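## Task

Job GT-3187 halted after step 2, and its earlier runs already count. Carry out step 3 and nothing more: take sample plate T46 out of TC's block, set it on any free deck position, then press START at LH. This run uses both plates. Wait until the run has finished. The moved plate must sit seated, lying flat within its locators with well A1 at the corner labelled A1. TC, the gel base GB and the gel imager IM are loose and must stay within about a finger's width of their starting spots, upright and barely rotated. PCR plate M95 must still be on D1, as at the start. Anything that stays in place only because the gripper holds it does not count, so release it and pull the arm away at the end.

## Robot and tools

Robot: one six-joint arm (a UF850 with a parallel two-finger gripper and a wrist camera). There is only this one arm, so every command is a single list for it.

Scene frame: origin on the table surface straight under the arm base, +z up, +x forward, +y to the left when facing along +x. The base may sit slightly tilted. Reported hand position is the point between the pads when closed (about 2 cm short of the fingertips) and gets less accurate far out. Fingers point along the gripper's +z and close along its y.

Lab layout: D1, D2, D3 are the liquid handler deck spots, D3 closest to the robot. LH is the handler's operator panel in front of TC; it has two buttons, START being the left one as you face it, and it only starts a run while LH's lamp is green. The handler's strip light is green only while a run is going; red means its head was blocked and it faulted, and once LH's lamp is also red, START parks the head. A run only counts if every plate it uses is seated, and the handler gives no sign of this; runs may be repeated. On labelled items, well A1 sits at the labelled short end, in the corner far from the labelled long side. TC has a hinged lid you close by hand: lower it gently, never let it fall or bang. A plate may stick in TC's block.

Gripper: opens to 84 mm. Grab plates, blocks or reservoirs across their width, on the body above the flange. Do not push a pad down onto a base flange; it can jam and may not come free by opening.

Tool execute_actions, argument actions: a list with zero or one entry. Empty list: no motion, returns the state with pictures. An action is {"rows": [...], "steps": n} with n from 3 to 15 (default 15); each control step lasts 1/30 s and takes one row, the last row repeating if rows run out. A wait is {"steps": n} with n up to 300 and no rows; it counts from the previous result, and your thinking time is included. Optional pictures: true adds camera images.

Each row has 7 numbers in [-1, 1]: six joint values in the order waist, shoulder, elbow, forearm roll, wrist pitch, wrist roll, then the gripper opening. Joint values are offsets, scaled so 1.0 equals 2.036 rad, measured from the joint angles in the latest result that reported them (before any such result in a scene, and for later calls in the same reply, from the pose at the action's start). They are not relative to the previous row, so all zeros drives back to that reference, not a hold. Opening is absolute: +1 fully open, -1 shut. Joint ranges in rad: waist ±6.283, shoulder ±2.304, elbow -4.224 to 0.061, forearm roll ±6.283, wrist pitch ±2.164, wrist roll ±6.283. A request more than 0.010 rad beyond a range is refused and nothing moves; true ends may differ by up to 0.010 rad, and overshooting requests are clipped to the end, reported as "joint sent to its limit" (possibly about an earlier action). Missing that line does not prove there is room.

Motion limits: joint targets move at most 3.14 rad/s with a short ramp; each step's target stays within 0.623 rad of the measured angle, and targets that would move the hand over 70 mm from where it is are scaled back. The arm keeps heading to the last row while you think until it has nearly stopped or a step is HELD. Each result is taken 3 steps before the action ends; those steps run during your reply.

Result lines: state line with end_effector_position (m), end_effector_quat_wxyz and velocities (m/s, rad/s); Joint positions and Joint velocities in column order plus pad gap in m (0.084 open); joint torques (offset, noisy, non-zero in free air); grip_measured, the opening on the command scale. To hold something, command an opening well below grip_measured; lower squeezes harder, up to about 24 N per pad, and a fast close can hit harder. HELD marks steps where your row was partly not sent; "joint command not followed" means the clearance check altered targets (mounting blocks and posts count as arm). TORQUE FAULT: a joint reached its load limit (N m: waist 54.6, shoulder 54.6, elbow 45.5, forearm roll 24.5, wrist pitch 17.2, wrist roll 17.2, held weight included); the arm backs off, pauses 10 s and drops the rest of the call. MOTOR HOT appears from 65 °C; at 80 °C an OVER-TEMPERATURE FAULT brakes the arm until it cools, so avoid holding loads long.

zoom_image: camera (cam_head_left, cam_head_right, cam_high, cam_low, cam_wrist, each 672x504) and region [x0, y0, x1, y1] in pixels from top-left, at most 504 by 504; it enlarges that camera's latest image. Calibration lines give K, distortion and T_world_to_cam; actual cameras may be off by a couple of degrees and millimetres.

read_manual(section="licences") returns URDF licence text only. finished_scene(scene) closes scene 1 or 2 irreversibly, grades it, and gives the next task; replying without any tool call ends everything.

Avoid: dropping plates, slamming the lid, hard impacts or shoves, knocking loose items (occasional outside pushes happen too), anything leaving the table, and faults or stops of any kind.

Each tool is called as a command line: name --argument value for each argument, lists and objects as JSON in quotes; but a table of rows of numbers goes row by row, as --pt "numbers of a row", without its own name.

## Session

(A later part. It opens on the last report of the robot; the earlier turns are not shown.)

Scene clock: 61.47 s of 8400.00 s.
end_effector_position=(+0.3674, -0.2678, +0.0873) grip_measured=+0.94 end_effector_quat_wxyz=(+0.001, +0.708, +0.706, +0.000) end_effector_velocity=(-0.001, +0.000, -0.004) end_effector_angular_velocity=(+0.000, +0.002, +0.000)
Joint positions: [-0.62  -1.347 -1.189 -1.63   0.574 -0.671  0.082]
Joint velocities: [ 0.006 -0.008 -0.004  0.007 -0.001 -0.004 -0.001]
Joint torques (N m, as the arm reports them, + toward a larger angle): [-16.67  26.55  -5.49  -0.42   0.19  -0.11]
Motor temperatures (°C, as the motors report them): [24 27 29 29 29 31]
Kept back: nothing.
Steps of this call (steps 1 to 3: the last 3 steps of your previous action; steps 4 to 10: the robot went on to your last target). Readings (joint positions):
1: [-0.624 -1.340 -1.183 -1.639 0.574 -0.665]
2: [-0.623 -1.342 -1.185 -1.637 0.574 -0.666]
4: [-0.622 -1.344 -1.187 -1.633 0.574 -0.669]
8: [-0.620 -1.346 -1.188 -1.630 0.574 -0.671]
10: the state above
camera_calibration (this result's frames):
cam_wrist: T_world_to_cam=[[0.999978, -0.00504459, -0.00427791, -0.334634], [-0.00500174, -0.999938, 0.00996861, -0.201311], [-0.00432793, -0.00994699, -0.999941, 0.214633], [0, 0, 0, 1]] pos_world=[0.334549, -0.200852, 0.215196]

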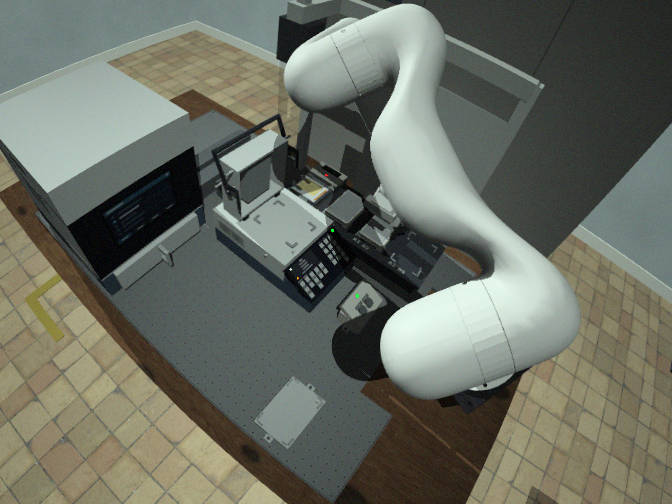

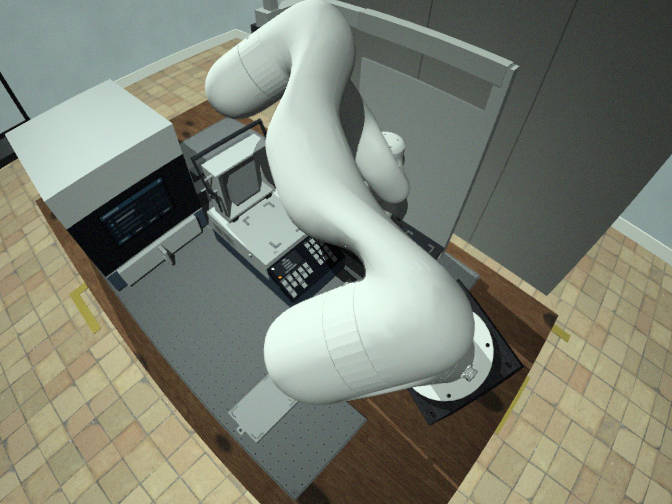

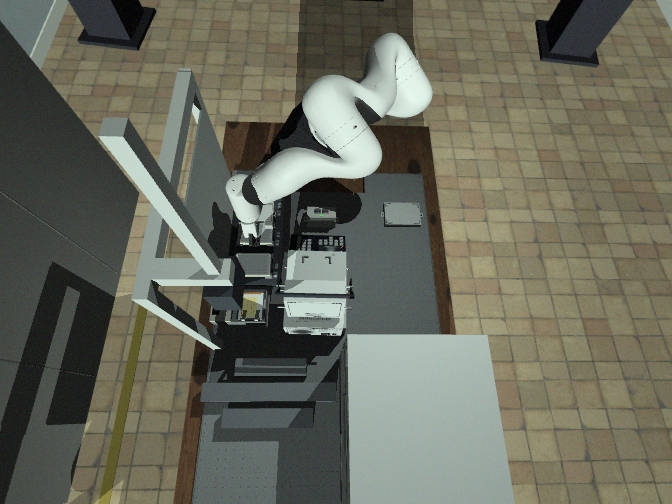

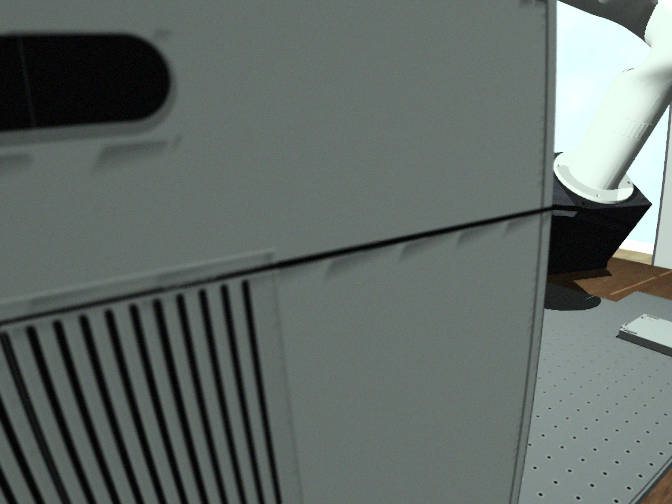

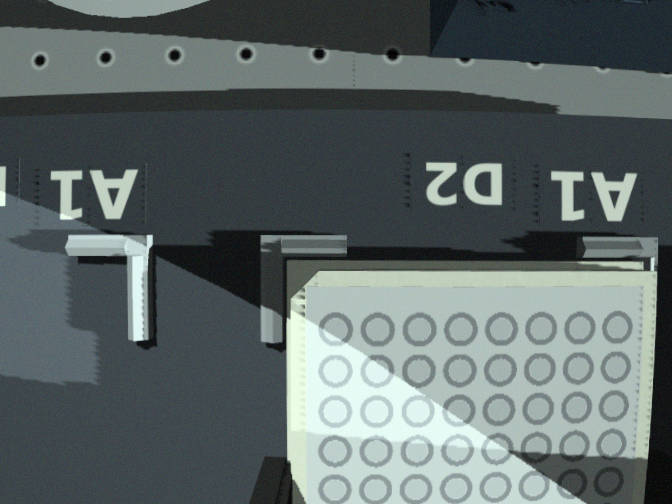

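execute_actions --actions '[{"rows": [[0,0,0,0,0,0,0.3],[0,0,0,0,0,0,0.7],[0,0,0,0,0,0,0.95],[0,0,0,0,0,0,1],[0,0,0,0,0,0,1],[0,0,0,0,0,0,1],[0,0,0,0,0,0,1],[0,0,0,0,0,0,1],[-0.0005,0.001,0.0006,-0.0012,0,0.0008,1],[-0.0016,0.003,0.0017,-0.0036,-0.0001,0.0023,1],[-0.0027,0.005,0.0029,-0.006,-0.0002,0.0039,1],[-0.0043,0.008,0.0046,-0.0095,-0.0004,0.0062,1],[-0.0065,0.012,0.007,-0.0143,-0.0006,0.0094,1],[-0.0086,0.016,0.0093,-0.019,-0.0008,0.0125,1],[-0.0108,0.02,0.0116,-0.0238,-0.001,0.0156,1]], "steps": 15}]'

execute_actions --actions '[{"steps": 14}]' --pictures true

Scene clock: 62.27 s of 8400.00 s.
end_effector_position=(+0.3662, -0.2668, +0.0873) grip_measured=+0.99 end_effector_quat_wxyz=(-0.000, +0.709, +0.705, +0.000) end_effector_velocity=(-0.002, +0.002, +0.023) end_effector_angular_velocity=(+0.005, +0.005, -0.000)
Joint positions: [-0.62  -1.346 -1.186 -1.632  0.574 -0.669  0.084]
Joint velocities: [-0.026  0.047  0.033 -0.061 -0.003  0.038  0.004]
Joint torques (N m, as the arm reports them, + toward a larger angle): [-21.13  38.47  -7.28  -1.49  -0.18   0.04]
Motor temperatures (°C, as the motors report them): [24 27 29 29 29 31]
Steps of this call (steps 1 to 12: the robot went on to your last target; steps 13 to 24: the first 12 steps of this action). Readings (joint positions):
13: [-0.619 -1.348 -1.189 -1.629 0.574 -0.671]
14: [-0.619 -1.348 -1.189 -1.629 0.574 -0.671]
16: [-0.619 -1.347 -1.189 -1.629 0.574 -0.671]
20: [-0.619 -1.347 -1.189 -1.629 0.574 -0.671]
24: the state above

Scene clock: 62.73 s of 8400.00 s.
end_effector_position=(+0.3680, -0.2674, +0.1066) grip_measured=+1.00 end_effector_quat_wxyz=(+0.001, +0.708, +0.706, +0.000) end_effector_velocity=(-0.001, -0.000, +0.005) end_effector_angular_velocity=(-0.001, +0.001, -0.002)
Joint positions: [-0.641 -1.307 -1.166 -1.677  0.572 -0.64   0.084]
Joint velocities: [-0.007  0.011  0.007 -0.013 -0.002  0.009  0.   ]
Joint torques (N m, as the arm reports them, + toward a larger angle): [-18.83  34.23  -8.08  -1.99  -0.1   -0.1 ]
Motor temperatures (°C, as the motors report them): [24 27 29 29 29 31]
Kept back: nothing.
Steps of this call (steps 1 to 3: the last 3 steps of your previous action; steps 4 to 14: the robot went on to your last target). Readings (joint positions):
1: [-0.621 -1.344 -1.185 -1.635 0.574 -0.667]
2: [-0.623 -1.341 -1.183 -1.638 0.574 -0.665]
4: [-0.628 -1.331 -1.178 -1.649 0.573 -0.658]
8: [-0.638 -1.314 -1.170 -1.669 0.572 -0.646]
14: the state above
camera_calibration (this result's frames):
cam_wrist: T_world_to_cam=[[0.999977, -0.00504974, -0.00446458, -0.335089], [-0.00500487, -0.999937, 0.010003, -0.201113], [-0.00451481, -0.00998043, -0.99994, 0.234075], [0, 0, 0, 1]] pos_world=[0.335131, -0.200456, 0.234577]

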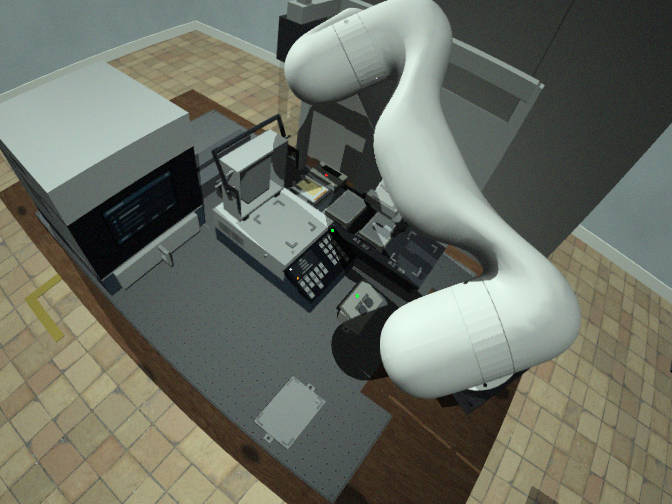

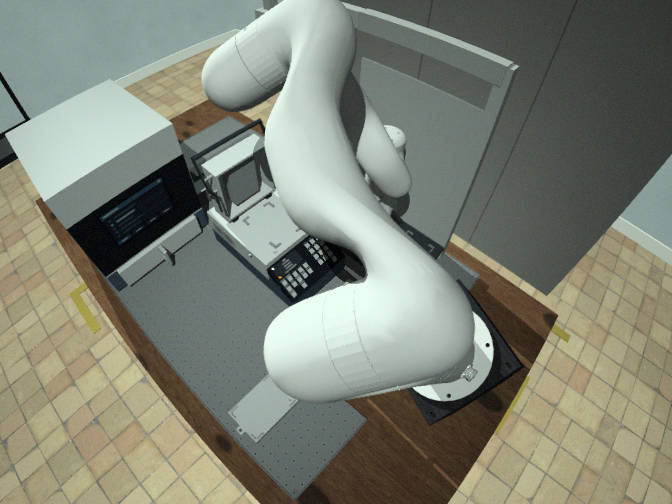

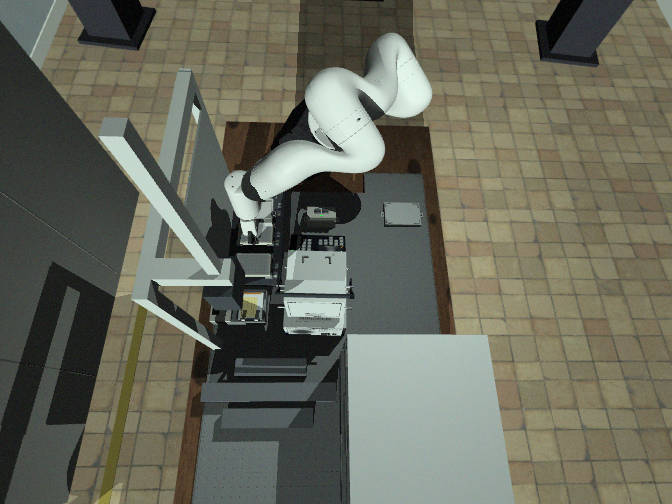

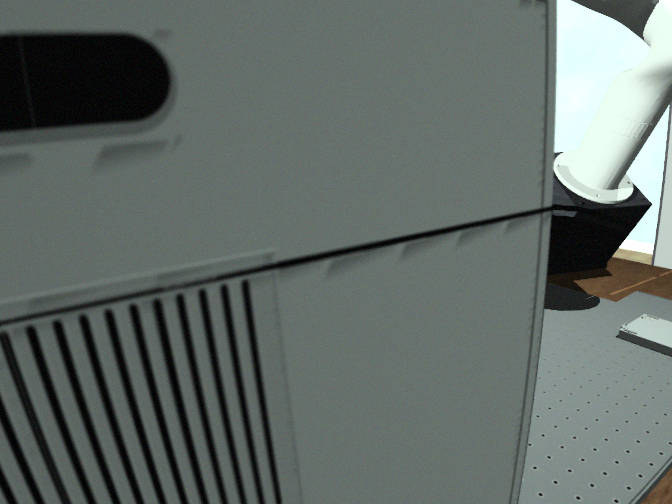

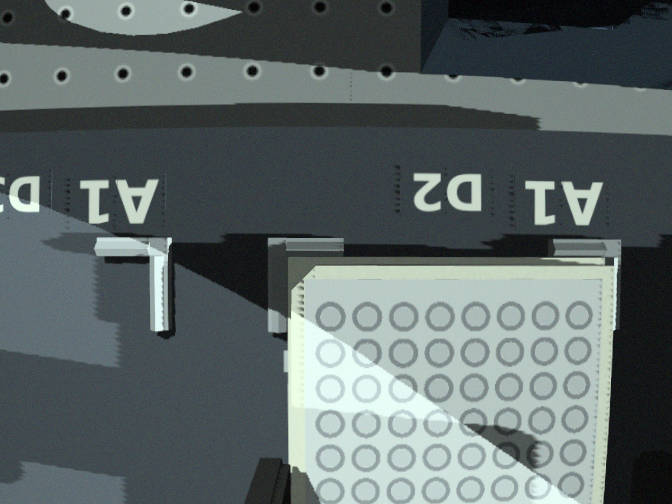

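execute_actions --actions '[{"rows": [[-0.003,0.006,0.004,-0.007,0,0.005,1],[-0.007,0.014,0.009,-0.016,-0.001,0.010,1],[-0.008,0.026,0.020,-0.019,0,0.012,1],[-0.005,0.041,0.038,-0.012,0.003,0.007,1],[0.002,0.058,0.062,0.004,0.006,-0.005,0.8],[0.012,0.077,0.092,0.027,0.011,-0.021,0.5],[0.024,0.097,0.124,0.053,0.017,-0.039,0.2],[0.036,0.117,0.157,0.079,0.022,-0.057,-0.1],[0.049,0.136,0.189,0.106,0.027,-0.076,-0.4],[0.062,0.155,0.221,0.134,0.032,-0.095,-0.7],[0.075,0.174,0.252,0.162,0.038,-0.115,-1],[0.088,0.193,0.283,0.190,0.043,-0.134,-1],[0.101,0.212,0.314,0.219,0.048,-0.154,-1],[0.114,0.231,0.345,0.248,0.053,-0.174,-1],[0.1325,0.2608,0.3934,0.2951,0.0619,-0.2071,-1]], "steps": 15}]'

execute_actions --actions '[{"steps": 30}]' --pictures true

Scene clock: 64.07 s of 8400.00 s.
end_effector_position=(+0.3606, -0.2051, +0.1347) grip_measured=+0.01 end_effector_quat_wxyz=(-0.005, +0.708, +0.706, +0.010) end_effector_velocity=(-0.066, +0.325, +0.033) end_effector_angular_velocity=(+0.111, -0.008, -0.016)
Joint positions: [-0.608 -1.161 -0.982 -1.606  0.596 -0.693  0.044]
Joint velocities: [ 0.303  0.532  0.845  0.649  0.134 -0.45  -0.184]
Joint torques (N m, as the arm reports them, + toward a larger angle): [-15.93  29.38  -6.35  -1.51  -0.13  -0.05]
Motor temperatures (°C, as the motors report them): [24 27 29 29 29 31]
Steps of this call (steps 1 to 28: the robot went on to your last target; steps 29 to 40: the first 12 steps of this action). Readings (joint positions):
29: [-0.642 -1.306 -1.165 -1.678 0.572 -0.639]
30: [-0.642 -1.305 -1.164 -1.679 0.572 -0.638]
32: [-0.646 -1.297 -1.158 -1.687 0.571 -0.633]
36: [-0.644 -1.239 -1.096 -1.682 0.578 -0.640]
40: the state above

Scene clock: 65.07 s of 8400.00 s.
end_effector_position=(+0.2606, -0.0008, +0.1700) grip_measured=-1.00 end_effector_quat_wxyz=(+0.000, +0.707, +0.707, +0.000) end_effector_velocity=(-0.007, +0.007, +0.002) end_effector_angular_velocity=(-0.004, +0.003, +0.001)
Joint positions: [-0.373 -0.778 -0.368 -1.078  0.697 -1.06   0.   ]
Joint velocities: [ 0.01   0.016  0.025  0.021  0.004 -0.015  0.   ]
Joint torques (N m, as the arm reports them, + toward a larger angle): [-15.08  18.56  -2.44  -0.94  -0.21  -0.01]
Motor temperatures (°C, as the motors report them): [24 27 29 29 29 31]
Kept back: nothing.
Steps of this call (steps 1 to 3: the last 3 steps of your previous action; steps 4 to 30: the robot went on to your last target). Readings (joint positions):
1: [-0.598 -1.143 -0.954 -1.584 0.600 -0.708]
2: [-0.588 -1.126 -0.926 -1.561 0.605 -0.724]
4: [-0.566 -1.091 -0.870 -1.515 0.614 -0.756]
8: [-0.523 -1.022 -0.758 -1.418 0.633 -0.824]
30: the state above
camera_calibration (this result's frames):
cam_wrist: T_world_to_cam=[[0.999984, -0.00212253, -0.00521041, -0.225994], [-0.00207608, -0.999958, 0.00890545, 0.0637767], [-0.00522909, -0.00889449, -0.999947, 0.299757], [0, 0, 0, 1]] pos_world=[0.22769, 0.0659606, 0.297996]

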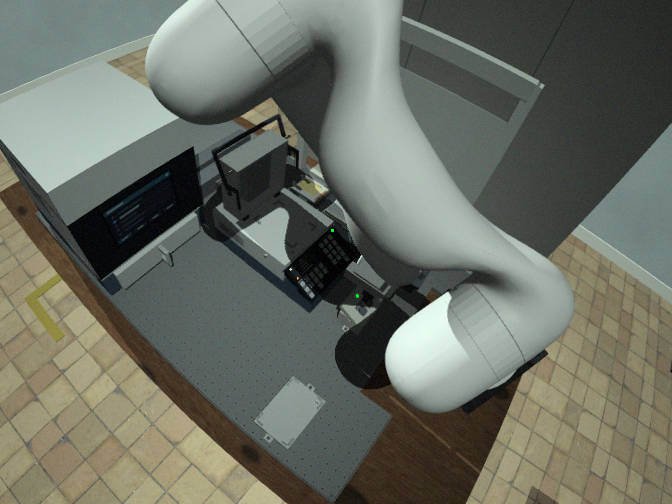

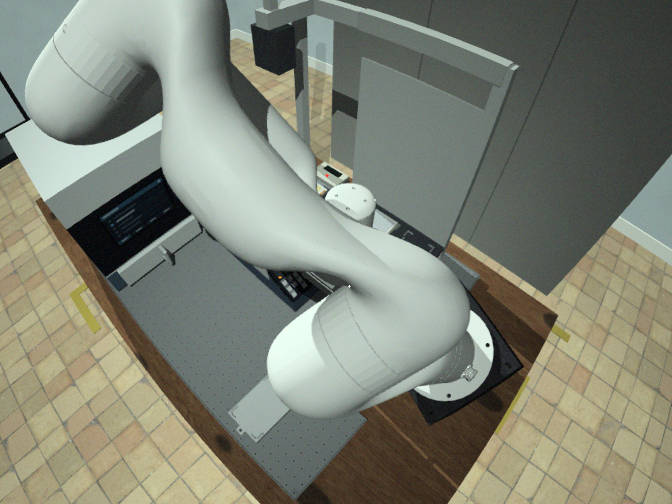

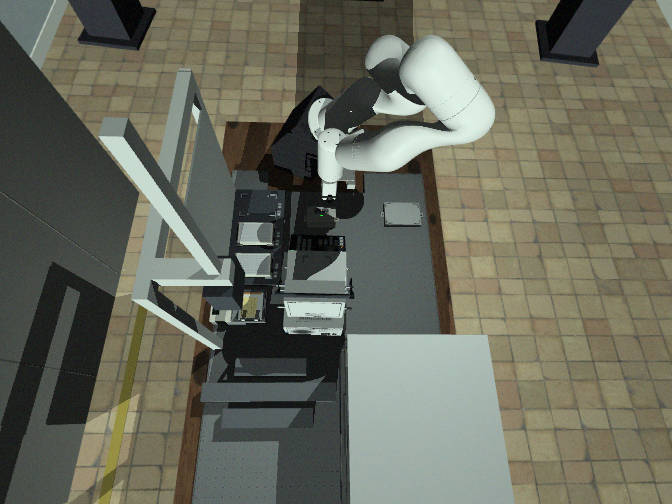

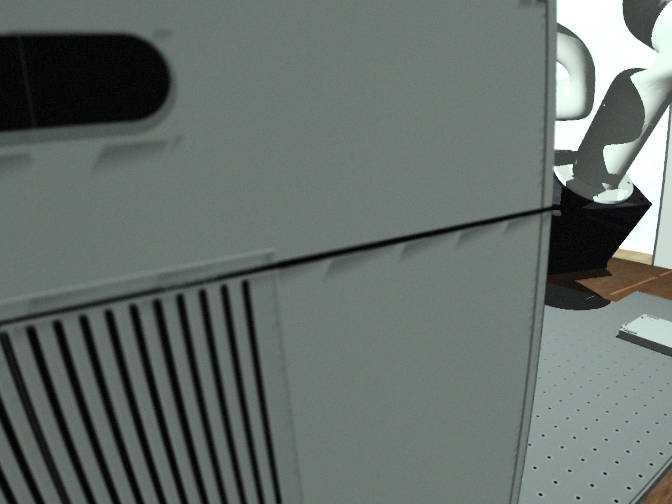

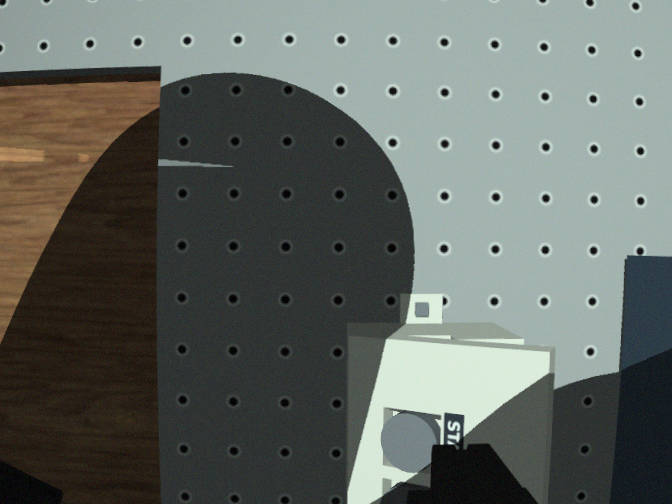

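zoom_image --camera "cam_high" --region '[220, 180, 300, 290]'

zoom_image --camera "cam_wrist" --region '[330, 304, 570, 504]'

Region (220, 180, 300, 290) of cam_high's 672x504 image, scaled by 4.582, with more detail than that image has; it fills the left 367 columns of this view, and the rest is white.

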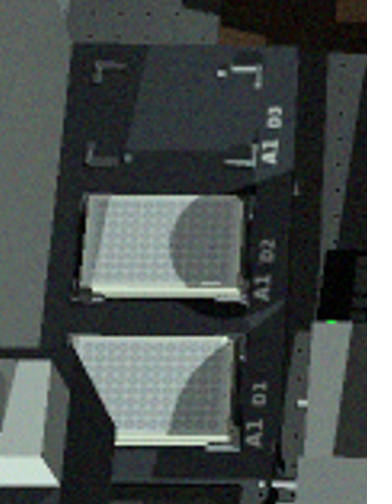

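Region (330, 304, 570, 504) of cam_wrist's 672x504 image, scaled by 2.100, with more detail than that image has.

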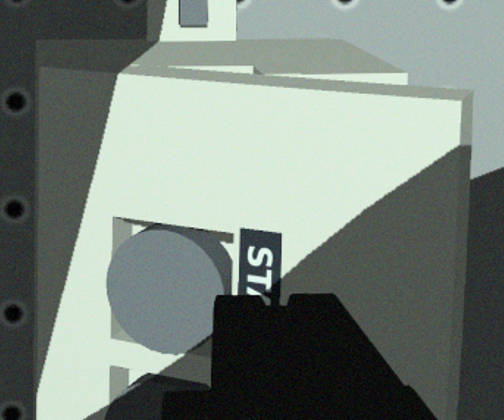

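execute_actions --actions '[{"rows": [[0.004,-0.008,-0.003,0.007,0.004,-0.004,-1],[0.011,-0.020,-0.008,0.018,0.011,-0.011,-1],[0.019,-0.035,-0.014,0.031,0.019,-0.020,-1],[0.027,-0.051,-0.020,0.045,0.028,-0.028,-1],[0.036,-0.066,-0.025,0.058,0.036,-0.036,-1],[0.044,-0.081,-0.031,0.071,0.044,-0.045,-1],[0.050,-0.093,-0.036,0.082,0.051,-0.052,-1],[0.0548,-0.1013,-0.0392,0.0893,0.0551,-0.0561,-1]], "steps": 15}]'

execute_actions --actions '[{"steps": 10}]' --pictures true

zoom_image --camera "cam_high" --region '[228, 212, 288, 257]'

zoom_image --camera "cam_head_left" --region '[320, 260, 420, 340]'

Scene clock: 66.30 s of 8400.00 s.
end_effector_position=(+0.2546, -0.0047, +0.1228) grip_measured=-1.00 end_effector_quat_wxyz=(-0.001, +0.708, +0.706, +0.002) end_effector_velocity=(-0.031, -0.016, -0.122) end_effector_angular_velocity=(-0.025, +0.012, +0.007)
Joint positions: [-0.284 -0.941 -0.43  -0.935  0.785 -1.15   0.   ]
Joint velocities: [ 0.226 -0.42  -0.159  0.366  0.223 -0.228  0.   ]
Joint torques (N m, as the arm reports them, + toward a larger angle): [-16.45  35.11   0.85  -4.43  -0.11   0.06]
Motor temperatures (°C, as the motors report them): [24 27 29 29 29 31]
Steps of this call (steps 1 to 15: the robot went on to your last target; steps 16 to 25: nothing new was sent; steps 26 to 37: the first 12 steps of this action). Readings (joint positions):
26: [-0.371 -0.776 -0.365 -1.076 0.698 -1.062]
27: [-0.371 -0.778 -0.366 -1.075 0.699 -1.062]
29: [-0.365 -0.790 -0.371 -1.065 0.705 -1.069]
33: [-0.329 -0.859 -0.399 -1.006 0.742 -1.105]
37: the state above

Scene clock: 66.63 s of 8400.00 s.
end_effector_position=(+0.2523, -0.0067, +0.1108) grip_measured=-1.00 end_effector_quat_wxyz=(+0.000, +0.707, +0.707, +0.001) end_effector_velocity=(-0.002, -0.001, -0.005) end_effector_angular_velocity=(-0.002, +0.001, -0.001)
Joint positions: [-0.262 -0.982 -0.447 -0.898  0.809 -1.174  0.   ]
Joint velocities: [ 0.009 -0.017 -0.007  0.015  0.008 -0.009  0.   ]
Joint torques (N m, as the arm reports them, + toward a larger angle): [-12.53  25.7    2.77  -1.01  -0.03  -0.09]
Motor temperatures (°C, as the motors report them): [24 27 29 29 29 31]
Kept back: nothing.
Steps of this call (steps 1 to 3: the last 3 steps of your previous action; steps 4 to 10: the robot went on to your last target). Readings (joint positions):
1: [-0.278 -0.953 -0.435 -0.924 0.792 -1.157]
2: [-0.273 -0.962 -0.438 -0.917 0.797 -1.162]
4: [-0.267 -0.973 -0.443 -0.907 0.803 -1.168]
8: [-0.263 -0.981 -0.446 -0.900 0.808 -1.173]
10: the state above
camera_calibration (this result's frames):
cam_wrist: T_world_to_cam=[[0.999987, -0.000623032, -0.00498979, -0.218033], [-0.000580375, -0.999963, 0.00854589, 0.0580566], [-0.00499493, -0.00854288, -0.999951, 0.240429], [0, 0, 0, 1]] pos_world=[0.219264, 0.0599726, 0.238833]

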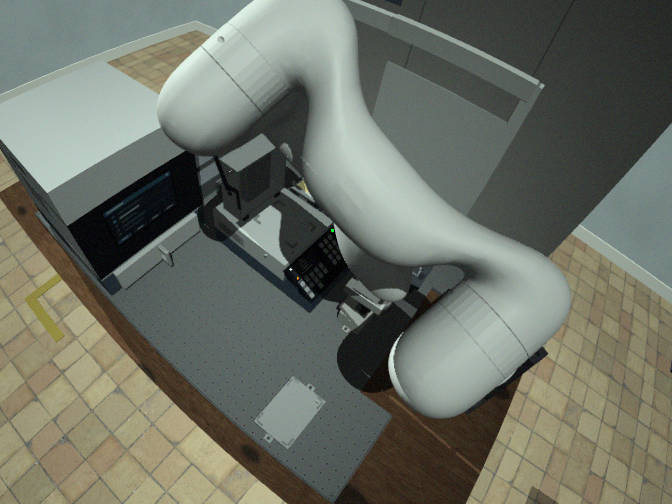

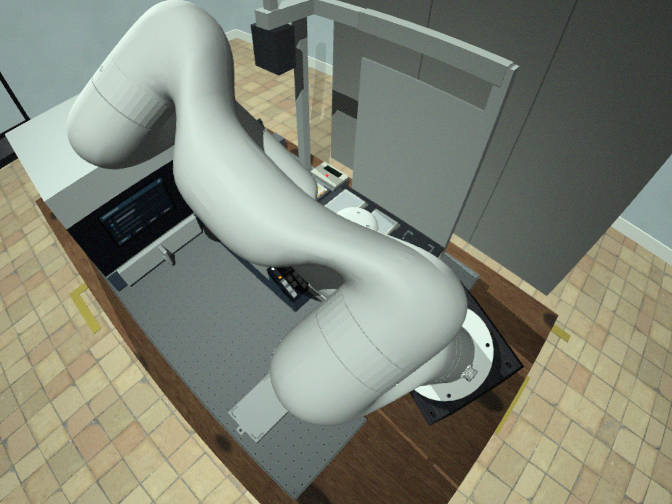

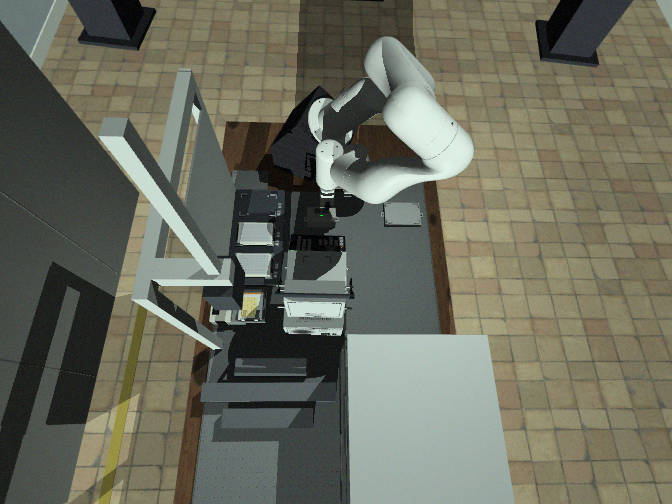

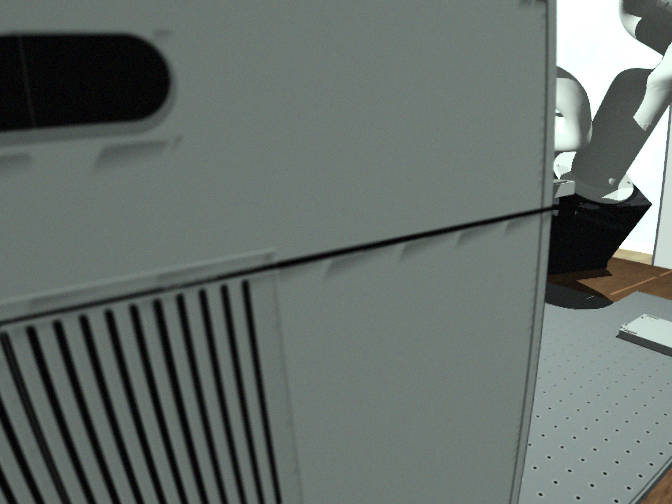

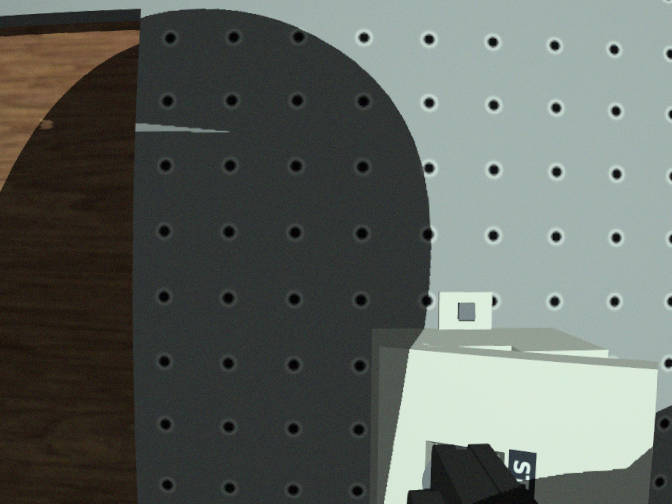

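Region (228, 212, 288, 257) of cam_high's 672x504 image, scaled by 8.400, with more detail than that image has; it fills the top 378 rows of this view, and the rest is white.

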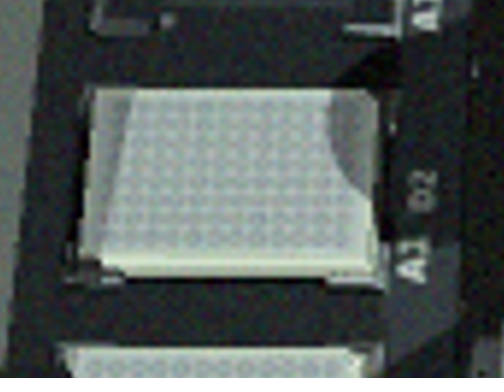

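Region (320, 260, 420, 340) of cam_head_left's 672x504 image, scaled by 5.040, with more detail than that image has; it fills the top 403 rows of this view, and the rest is white.

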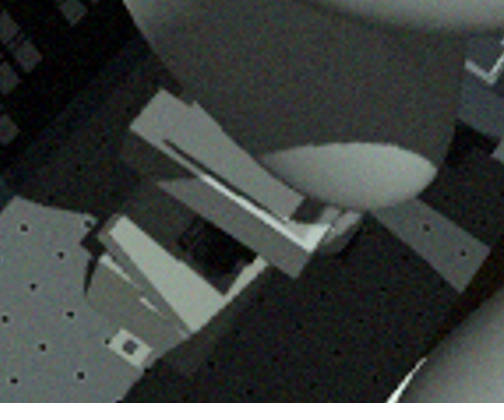

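execute_actions --actions '[{"rows": [[0.002,-0.003,-0.0015,0.002,0.0015,0,-1],[0.004,-0.005,-0.003,0.004,0.003,0,-1],[0.0065,-0.008,-0.0045,0.006,0.0046,-0.0005,-1],[0.0086,-0.0105,-0.006,0.008,0.006,-0.0006,-1],[0.0107,-0.013,-0.0074,0.01,0.0077,-0.0008,-1],[0.0128,-0.0157,-0.009,0.012,0.009,-0.0009,-1],[0.015,-0.0183,-0.0104,0.014,0.0107,-0.001,-1],[0.017,-0.021,-0.0118,0.016,0.0122,-0.0012,-1],[0.0193,-0.0236,-0.0133,0.018,0.0138,-0.0013,-1],[0.0214,-0.0262,-0.0148,0.0198,0.0153,-0.0015,-1]], "steps": 15}]'

execute_actions --actions '[{"steps": 9}]' --pictures true

Scene clock: 67.73 s of 8400.00 s.
end_effector_position=(+0.2522, -0.0069, +0.0977) grip_measured=-1.00 end_effector_quat_wxyz=(+0.000, +0.707, +0.707, +0.000) end_effector_velocity=(-0.003, -0.000, -0.045) end_effector_angular_velocity=(-0.001, +0.007, -0.003)
Joint positions: [-0.231 -1.02  -0.468 -0.869  0.831 -1.176  0.   ]
Joint velocities: [ 0.106 -0.13  -0.071  0.096  0.074 -0.007  0.   ]
Joint torques (N m, as the arm reports them, + toward a larger angle): [-17.17  26.25   2.58  -1.7   -0.5   -0.4 ]
Motor temperatures (°C, as the motors report them): [24 27 29 29 29 31]
Steps of this call (steps 1 to 21: the robot went on to your last target; steps 22 to 33: the first 12 steps of this action). Readings (joint positions):
22: [-0.261 -0.984 -0.448 -0.897 0.810 -1.174]
23: [-0.261 -0.985 -0.448 -0.896 0.810 -1.174]
25: [-0.258 -0.988 -0.450 -0.894 0.812 -1.174]
29: [-0.247 -1.001 -0.458 -0.884 0.820 -1.175]
33: the state above

Scene clock: 68.03 s of 8400.00 s.
end_effector_position=(+0.2520, -0.0069, +0.0926) grip_measured=-1.00 end_effector_quat_wxyz=(+0.000, +0.707, +0.707, +0.000) end_effector_velocity=(-0.000, +0.000, -0.003) end_effector_angular_velocity=(+0.000, +0.000, -0.001)
Joint positions: [-0.219 -1.035 -0.476 -0.859  0.839 -1.177  0.   ]
Joint velocities: [ 0.007 -0.009 -0.005  0.007  0.006 -0.     0.   ]
Joint torques (N m, as the arm reports them, + toward a larger angle): [-14.22  21.98   0.41  -1.99  -0.01  -0.42]
Motor temperatures (°C, as the motors report them): [24 27 29 29 29 31]
Kept back: nothing.
Steps of this call (steps 1 to 3: the last 3 steps of your previous action; steps 4 to 9: the robot went on to your last target). Readings (joint positions):
1: [-0.228 -1.024 -0.470 -0.867 0.833 -1.176]
2: [-0.226 -1.027 -0.472 -0.864 0.835 -1.176]
4: [-0.222 -1.031 -0.474 -0.861 0.837 -1.176]
8: [-0.220 -1.034 -0.476 -0.859 0.839 -1.177]
9: the state above
camera_calibration (this result's frames):
cam_wrist: T_world_to_cam=[[0.99998, -0.00214414, -0.00595276, -0.217724], [-0.00209087, -0.999958, 0.00894071, 0.0582622], [-0.00597168, -0.00892808, -0.999942, 0.222445], [0, 0, 0, 1]] pos_world=[0.21917, 0.0597789, 0.220616]

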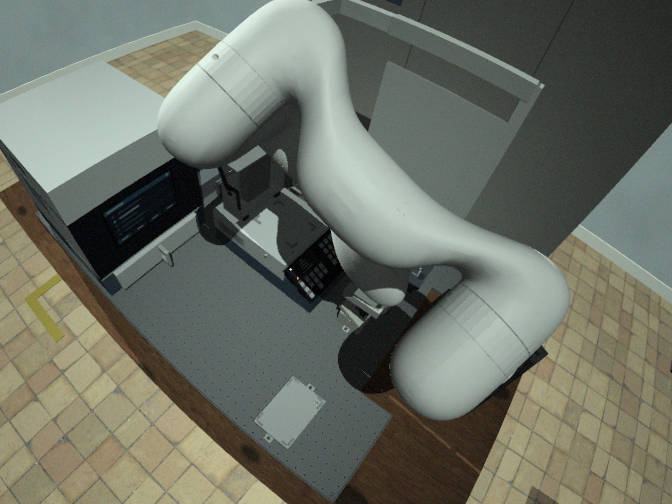

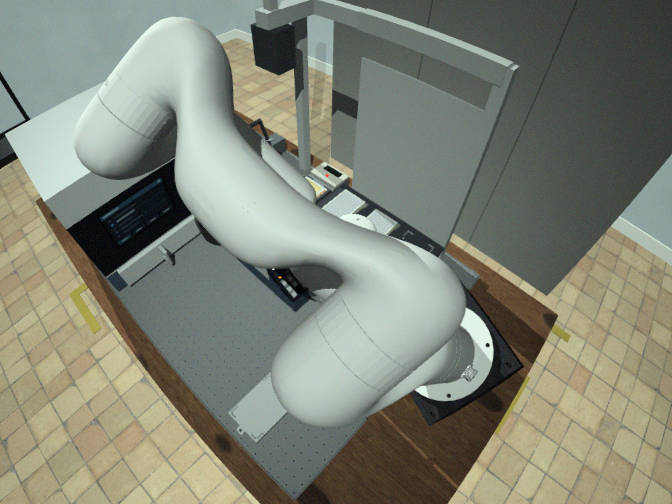

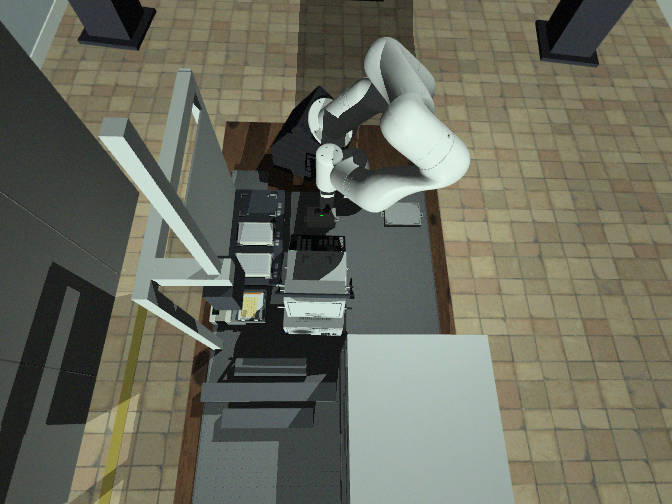

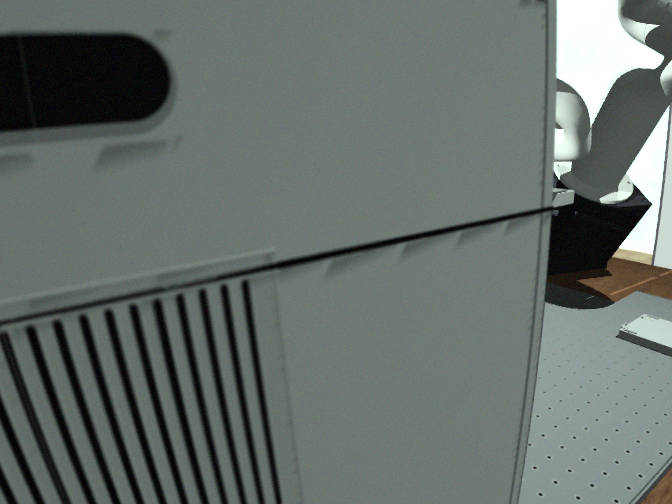

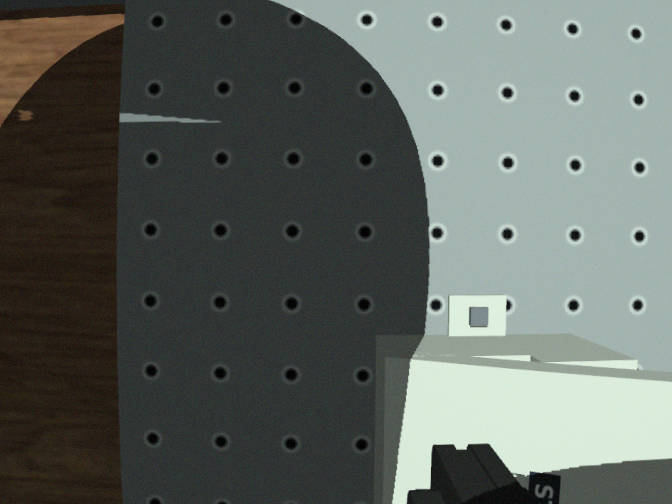

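execute_actions --actions '[{"rows": [[0.0012,-0.0014,-0.0008,0.001,0.0008,0,-1],[0.0023,-0.0028,-0.0016,0.0021,0.0017,-0.0002,-1],[0.0035,-0.0042,-0.0024,0.0032,0.0026,-0.0003,-1],[0.0041,-0.0049,-0.0028,0.0037,0.003,-0.0003,-1]], "steps": 13}]' --pictures true

Scene clock: 68.50 s of 8400.00 s.
end_effector_position=(+0.2517, -0.0069, +0.0896) grip_measured=-1.00 end_effector_quat_wxyz=(+0.000, +0.707, +0.707, -0.000) end_effector_velocity=(+0.000, -0.000, -0.005) end_effector_angular_velocity=(-0.001, -0.000, -0.000)
Joint positions: [-0.212 -1.043 -0.481 -0.852  0.844 -1.177  0.   ]
Joint velocities: [ 0.011 -0.013 -0.008  0.011  0.008 -0.001  0.   ]
Joint torques (N m, as the arm reports them, + toward a larger angle): [-12.09  23.42   1.91  -1.79   0.01  -0.05]
Motor temperatures (°C, as the motors report them): [24 27 29 29 29 31]
Steps of this call (steps 1 to 4: the robot went on to your last target; steps 5 to 14: the first 10 steps of this action). Readings (joint positions):
5: [-0.219 -1.035 -0.477 -0.858 0.840 -1.177]
6: [-0.219 -1.036 -0.477 -0.858 0.840 -1.177]
8: [-0.217 -1.037 -0.478 -0.857 0.841 -1.177]
12: [-0.213 -1.042 -0.480 -0.853 0.844 -1.177]
14: the state above
camera_calibration (this result's frames):
cam_wrist: T_world_to_cam=[[0.999977, -0.00222407, -0.00633107, -0.217423], [-0.00216641, -0.999956, 0.00909882, 0.0583018], [-0.00635103, -0.0090849, -0.999939, 0.219535], [0, 0, 0, 1]] pos_world=[0.218939, 0.0598101, 0.217614]

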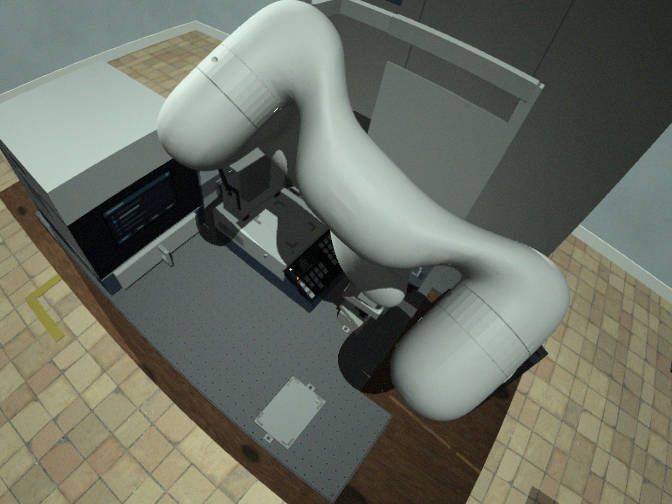

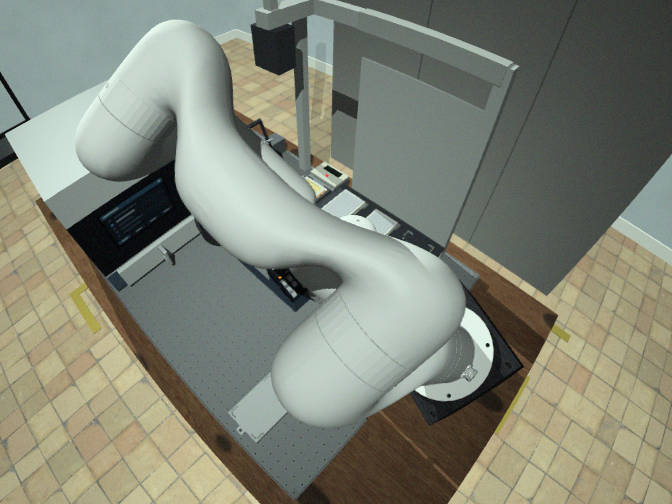

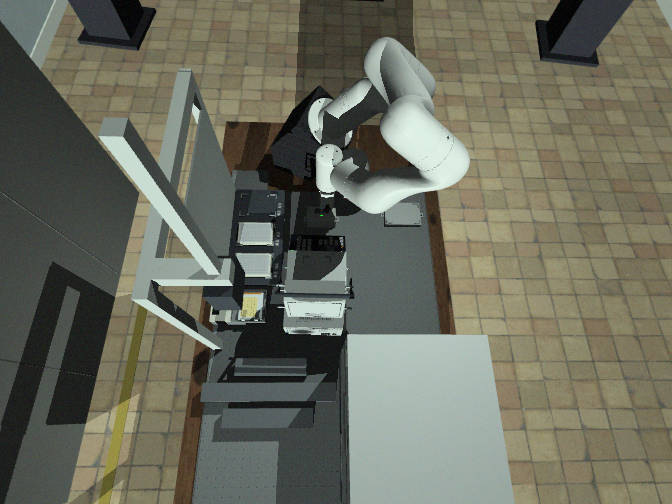

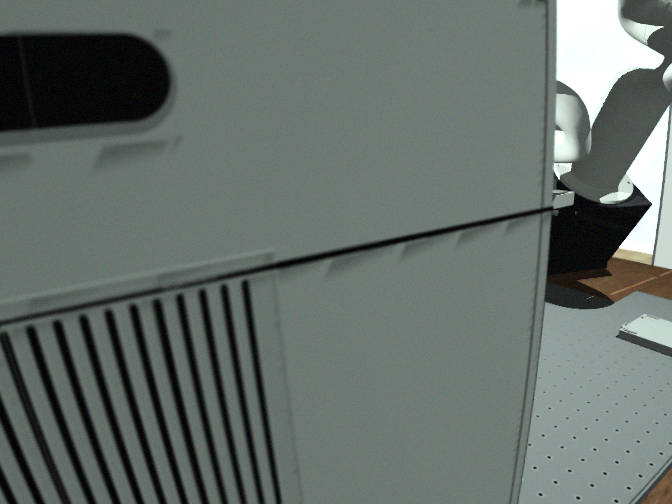

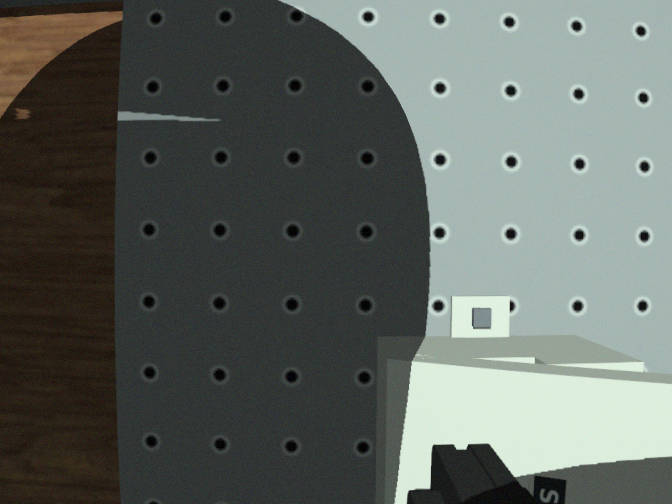

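No clear contact yet; a few mm more.

execute_actions --actions '[{"rows": [[0.0012,-0.0014,-0.0008,0.001,0.0008,0,-1],[0.0023,-0.0028,-0.0016,0.0021,0.0017,-0.0002,-1],[0.0035,-0.0042,-0.0024,0.0032,0.0026,-0.0003,-1],[0.0047,-0.0056,-0.0032,0.0042,0.0034,-0.0004,-1]], "steps": 14}]' --pictures true

Scene clock: 68.97 s of 8400.00 s.
end_effector_position=(+0.2512, -0.0069, +0.0860) grip_measured=-1.00 end_effector_quat_wxyz=(-0.000, +0.707, +0.707, -0.000) end_effector_velocity=(-0.002, -0.000, -0.004) end_effector_angular_velocity=(-0.001, +0.003, -0.002)
Joint positions: [-0.204 -1.053 -0.487 -0.845  0.85  -1.178  0.   ]
Joint velocities: [ 0.009 -0.011 -0.004  0.009  0.005 -0.001  0.   ]
Joint torques (N m, as the arm reports them, + toward a larger angle): [-13.65  22.15   0.01  -1.14   0.49   0.09]
Motor temperatures (°C, as the motors report them): [24 27 29 29 29 31]
Steps of this call (steps 1 to 3: the last 3 steps of your previous action; steps 4 to 14: the first 11 steps of this action). Readings (joint positions):
4: [-0.211 -1.044 -0.482 -0.851 0.845 -1.177]
5: [-0.211 -1.044 -0.482 -0.851 0.845 -1.177]
7: [-0.210 -1.046 -0.483 -0.850 0.846 -1.177]
11: [-0.205 -1.051 -0.486 -0.846 0.849 -1.178]
14: the state above
camera_calibration (this result's frames):
cam_wrist: T_world_to_cam=[[0.999973, -0.00220358, -0.00705793, -0.216883], [-0.00213743, -0.999954, 0.00936697, 0.0583251], [-0.00707824, -0.00935163, -0.999931, 0.216171], [0, 0, 0, 1]] pos_world=[0.218532, 0.0598661, 0.214079]

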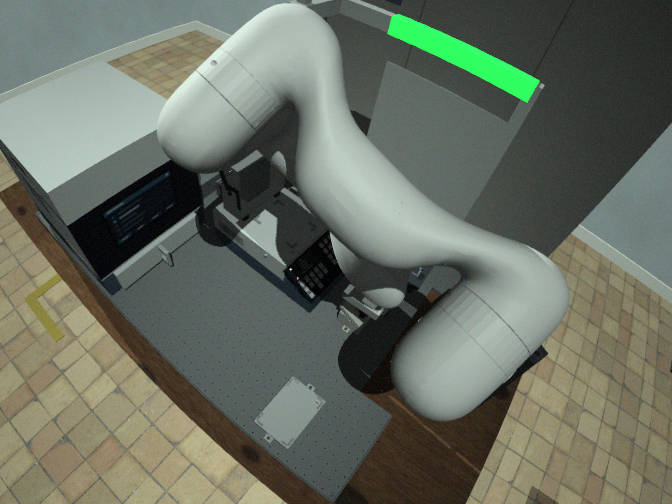

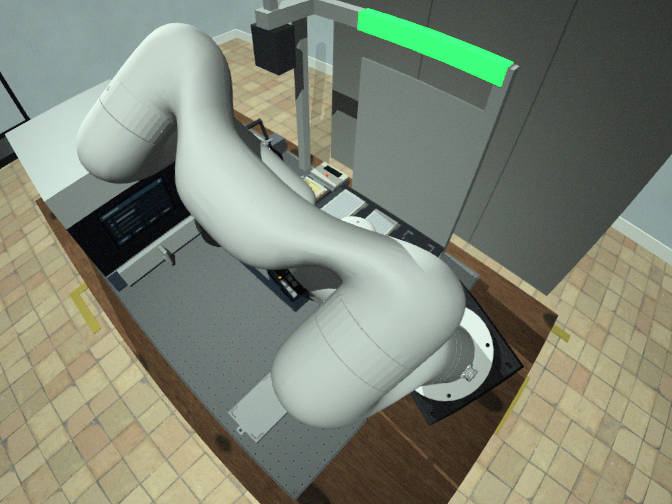

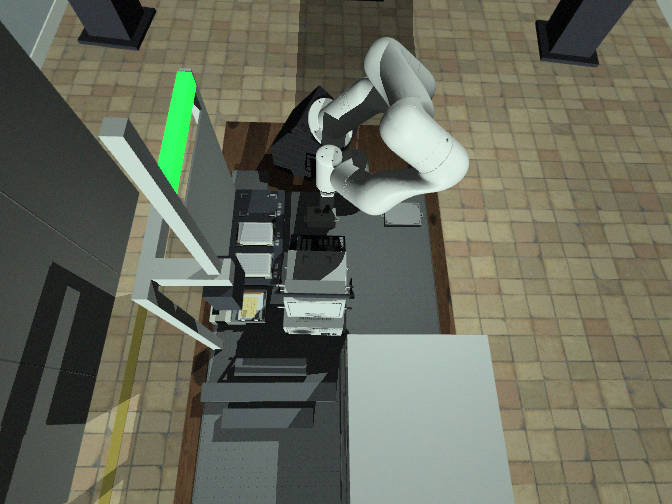

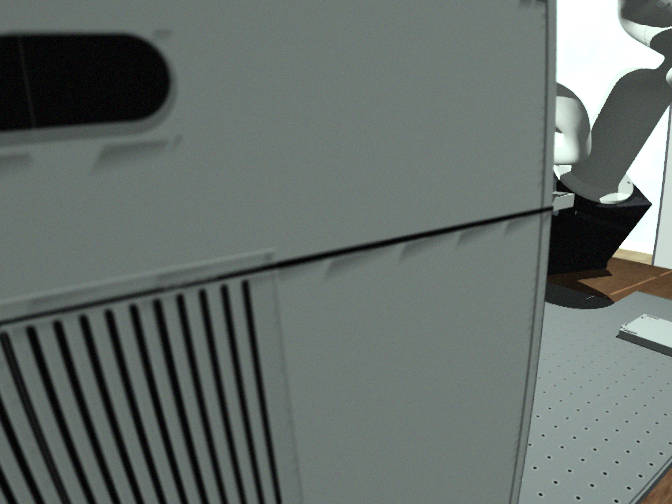

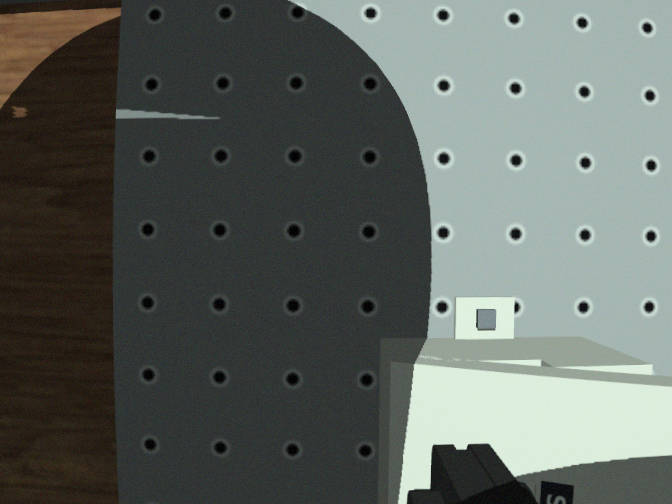

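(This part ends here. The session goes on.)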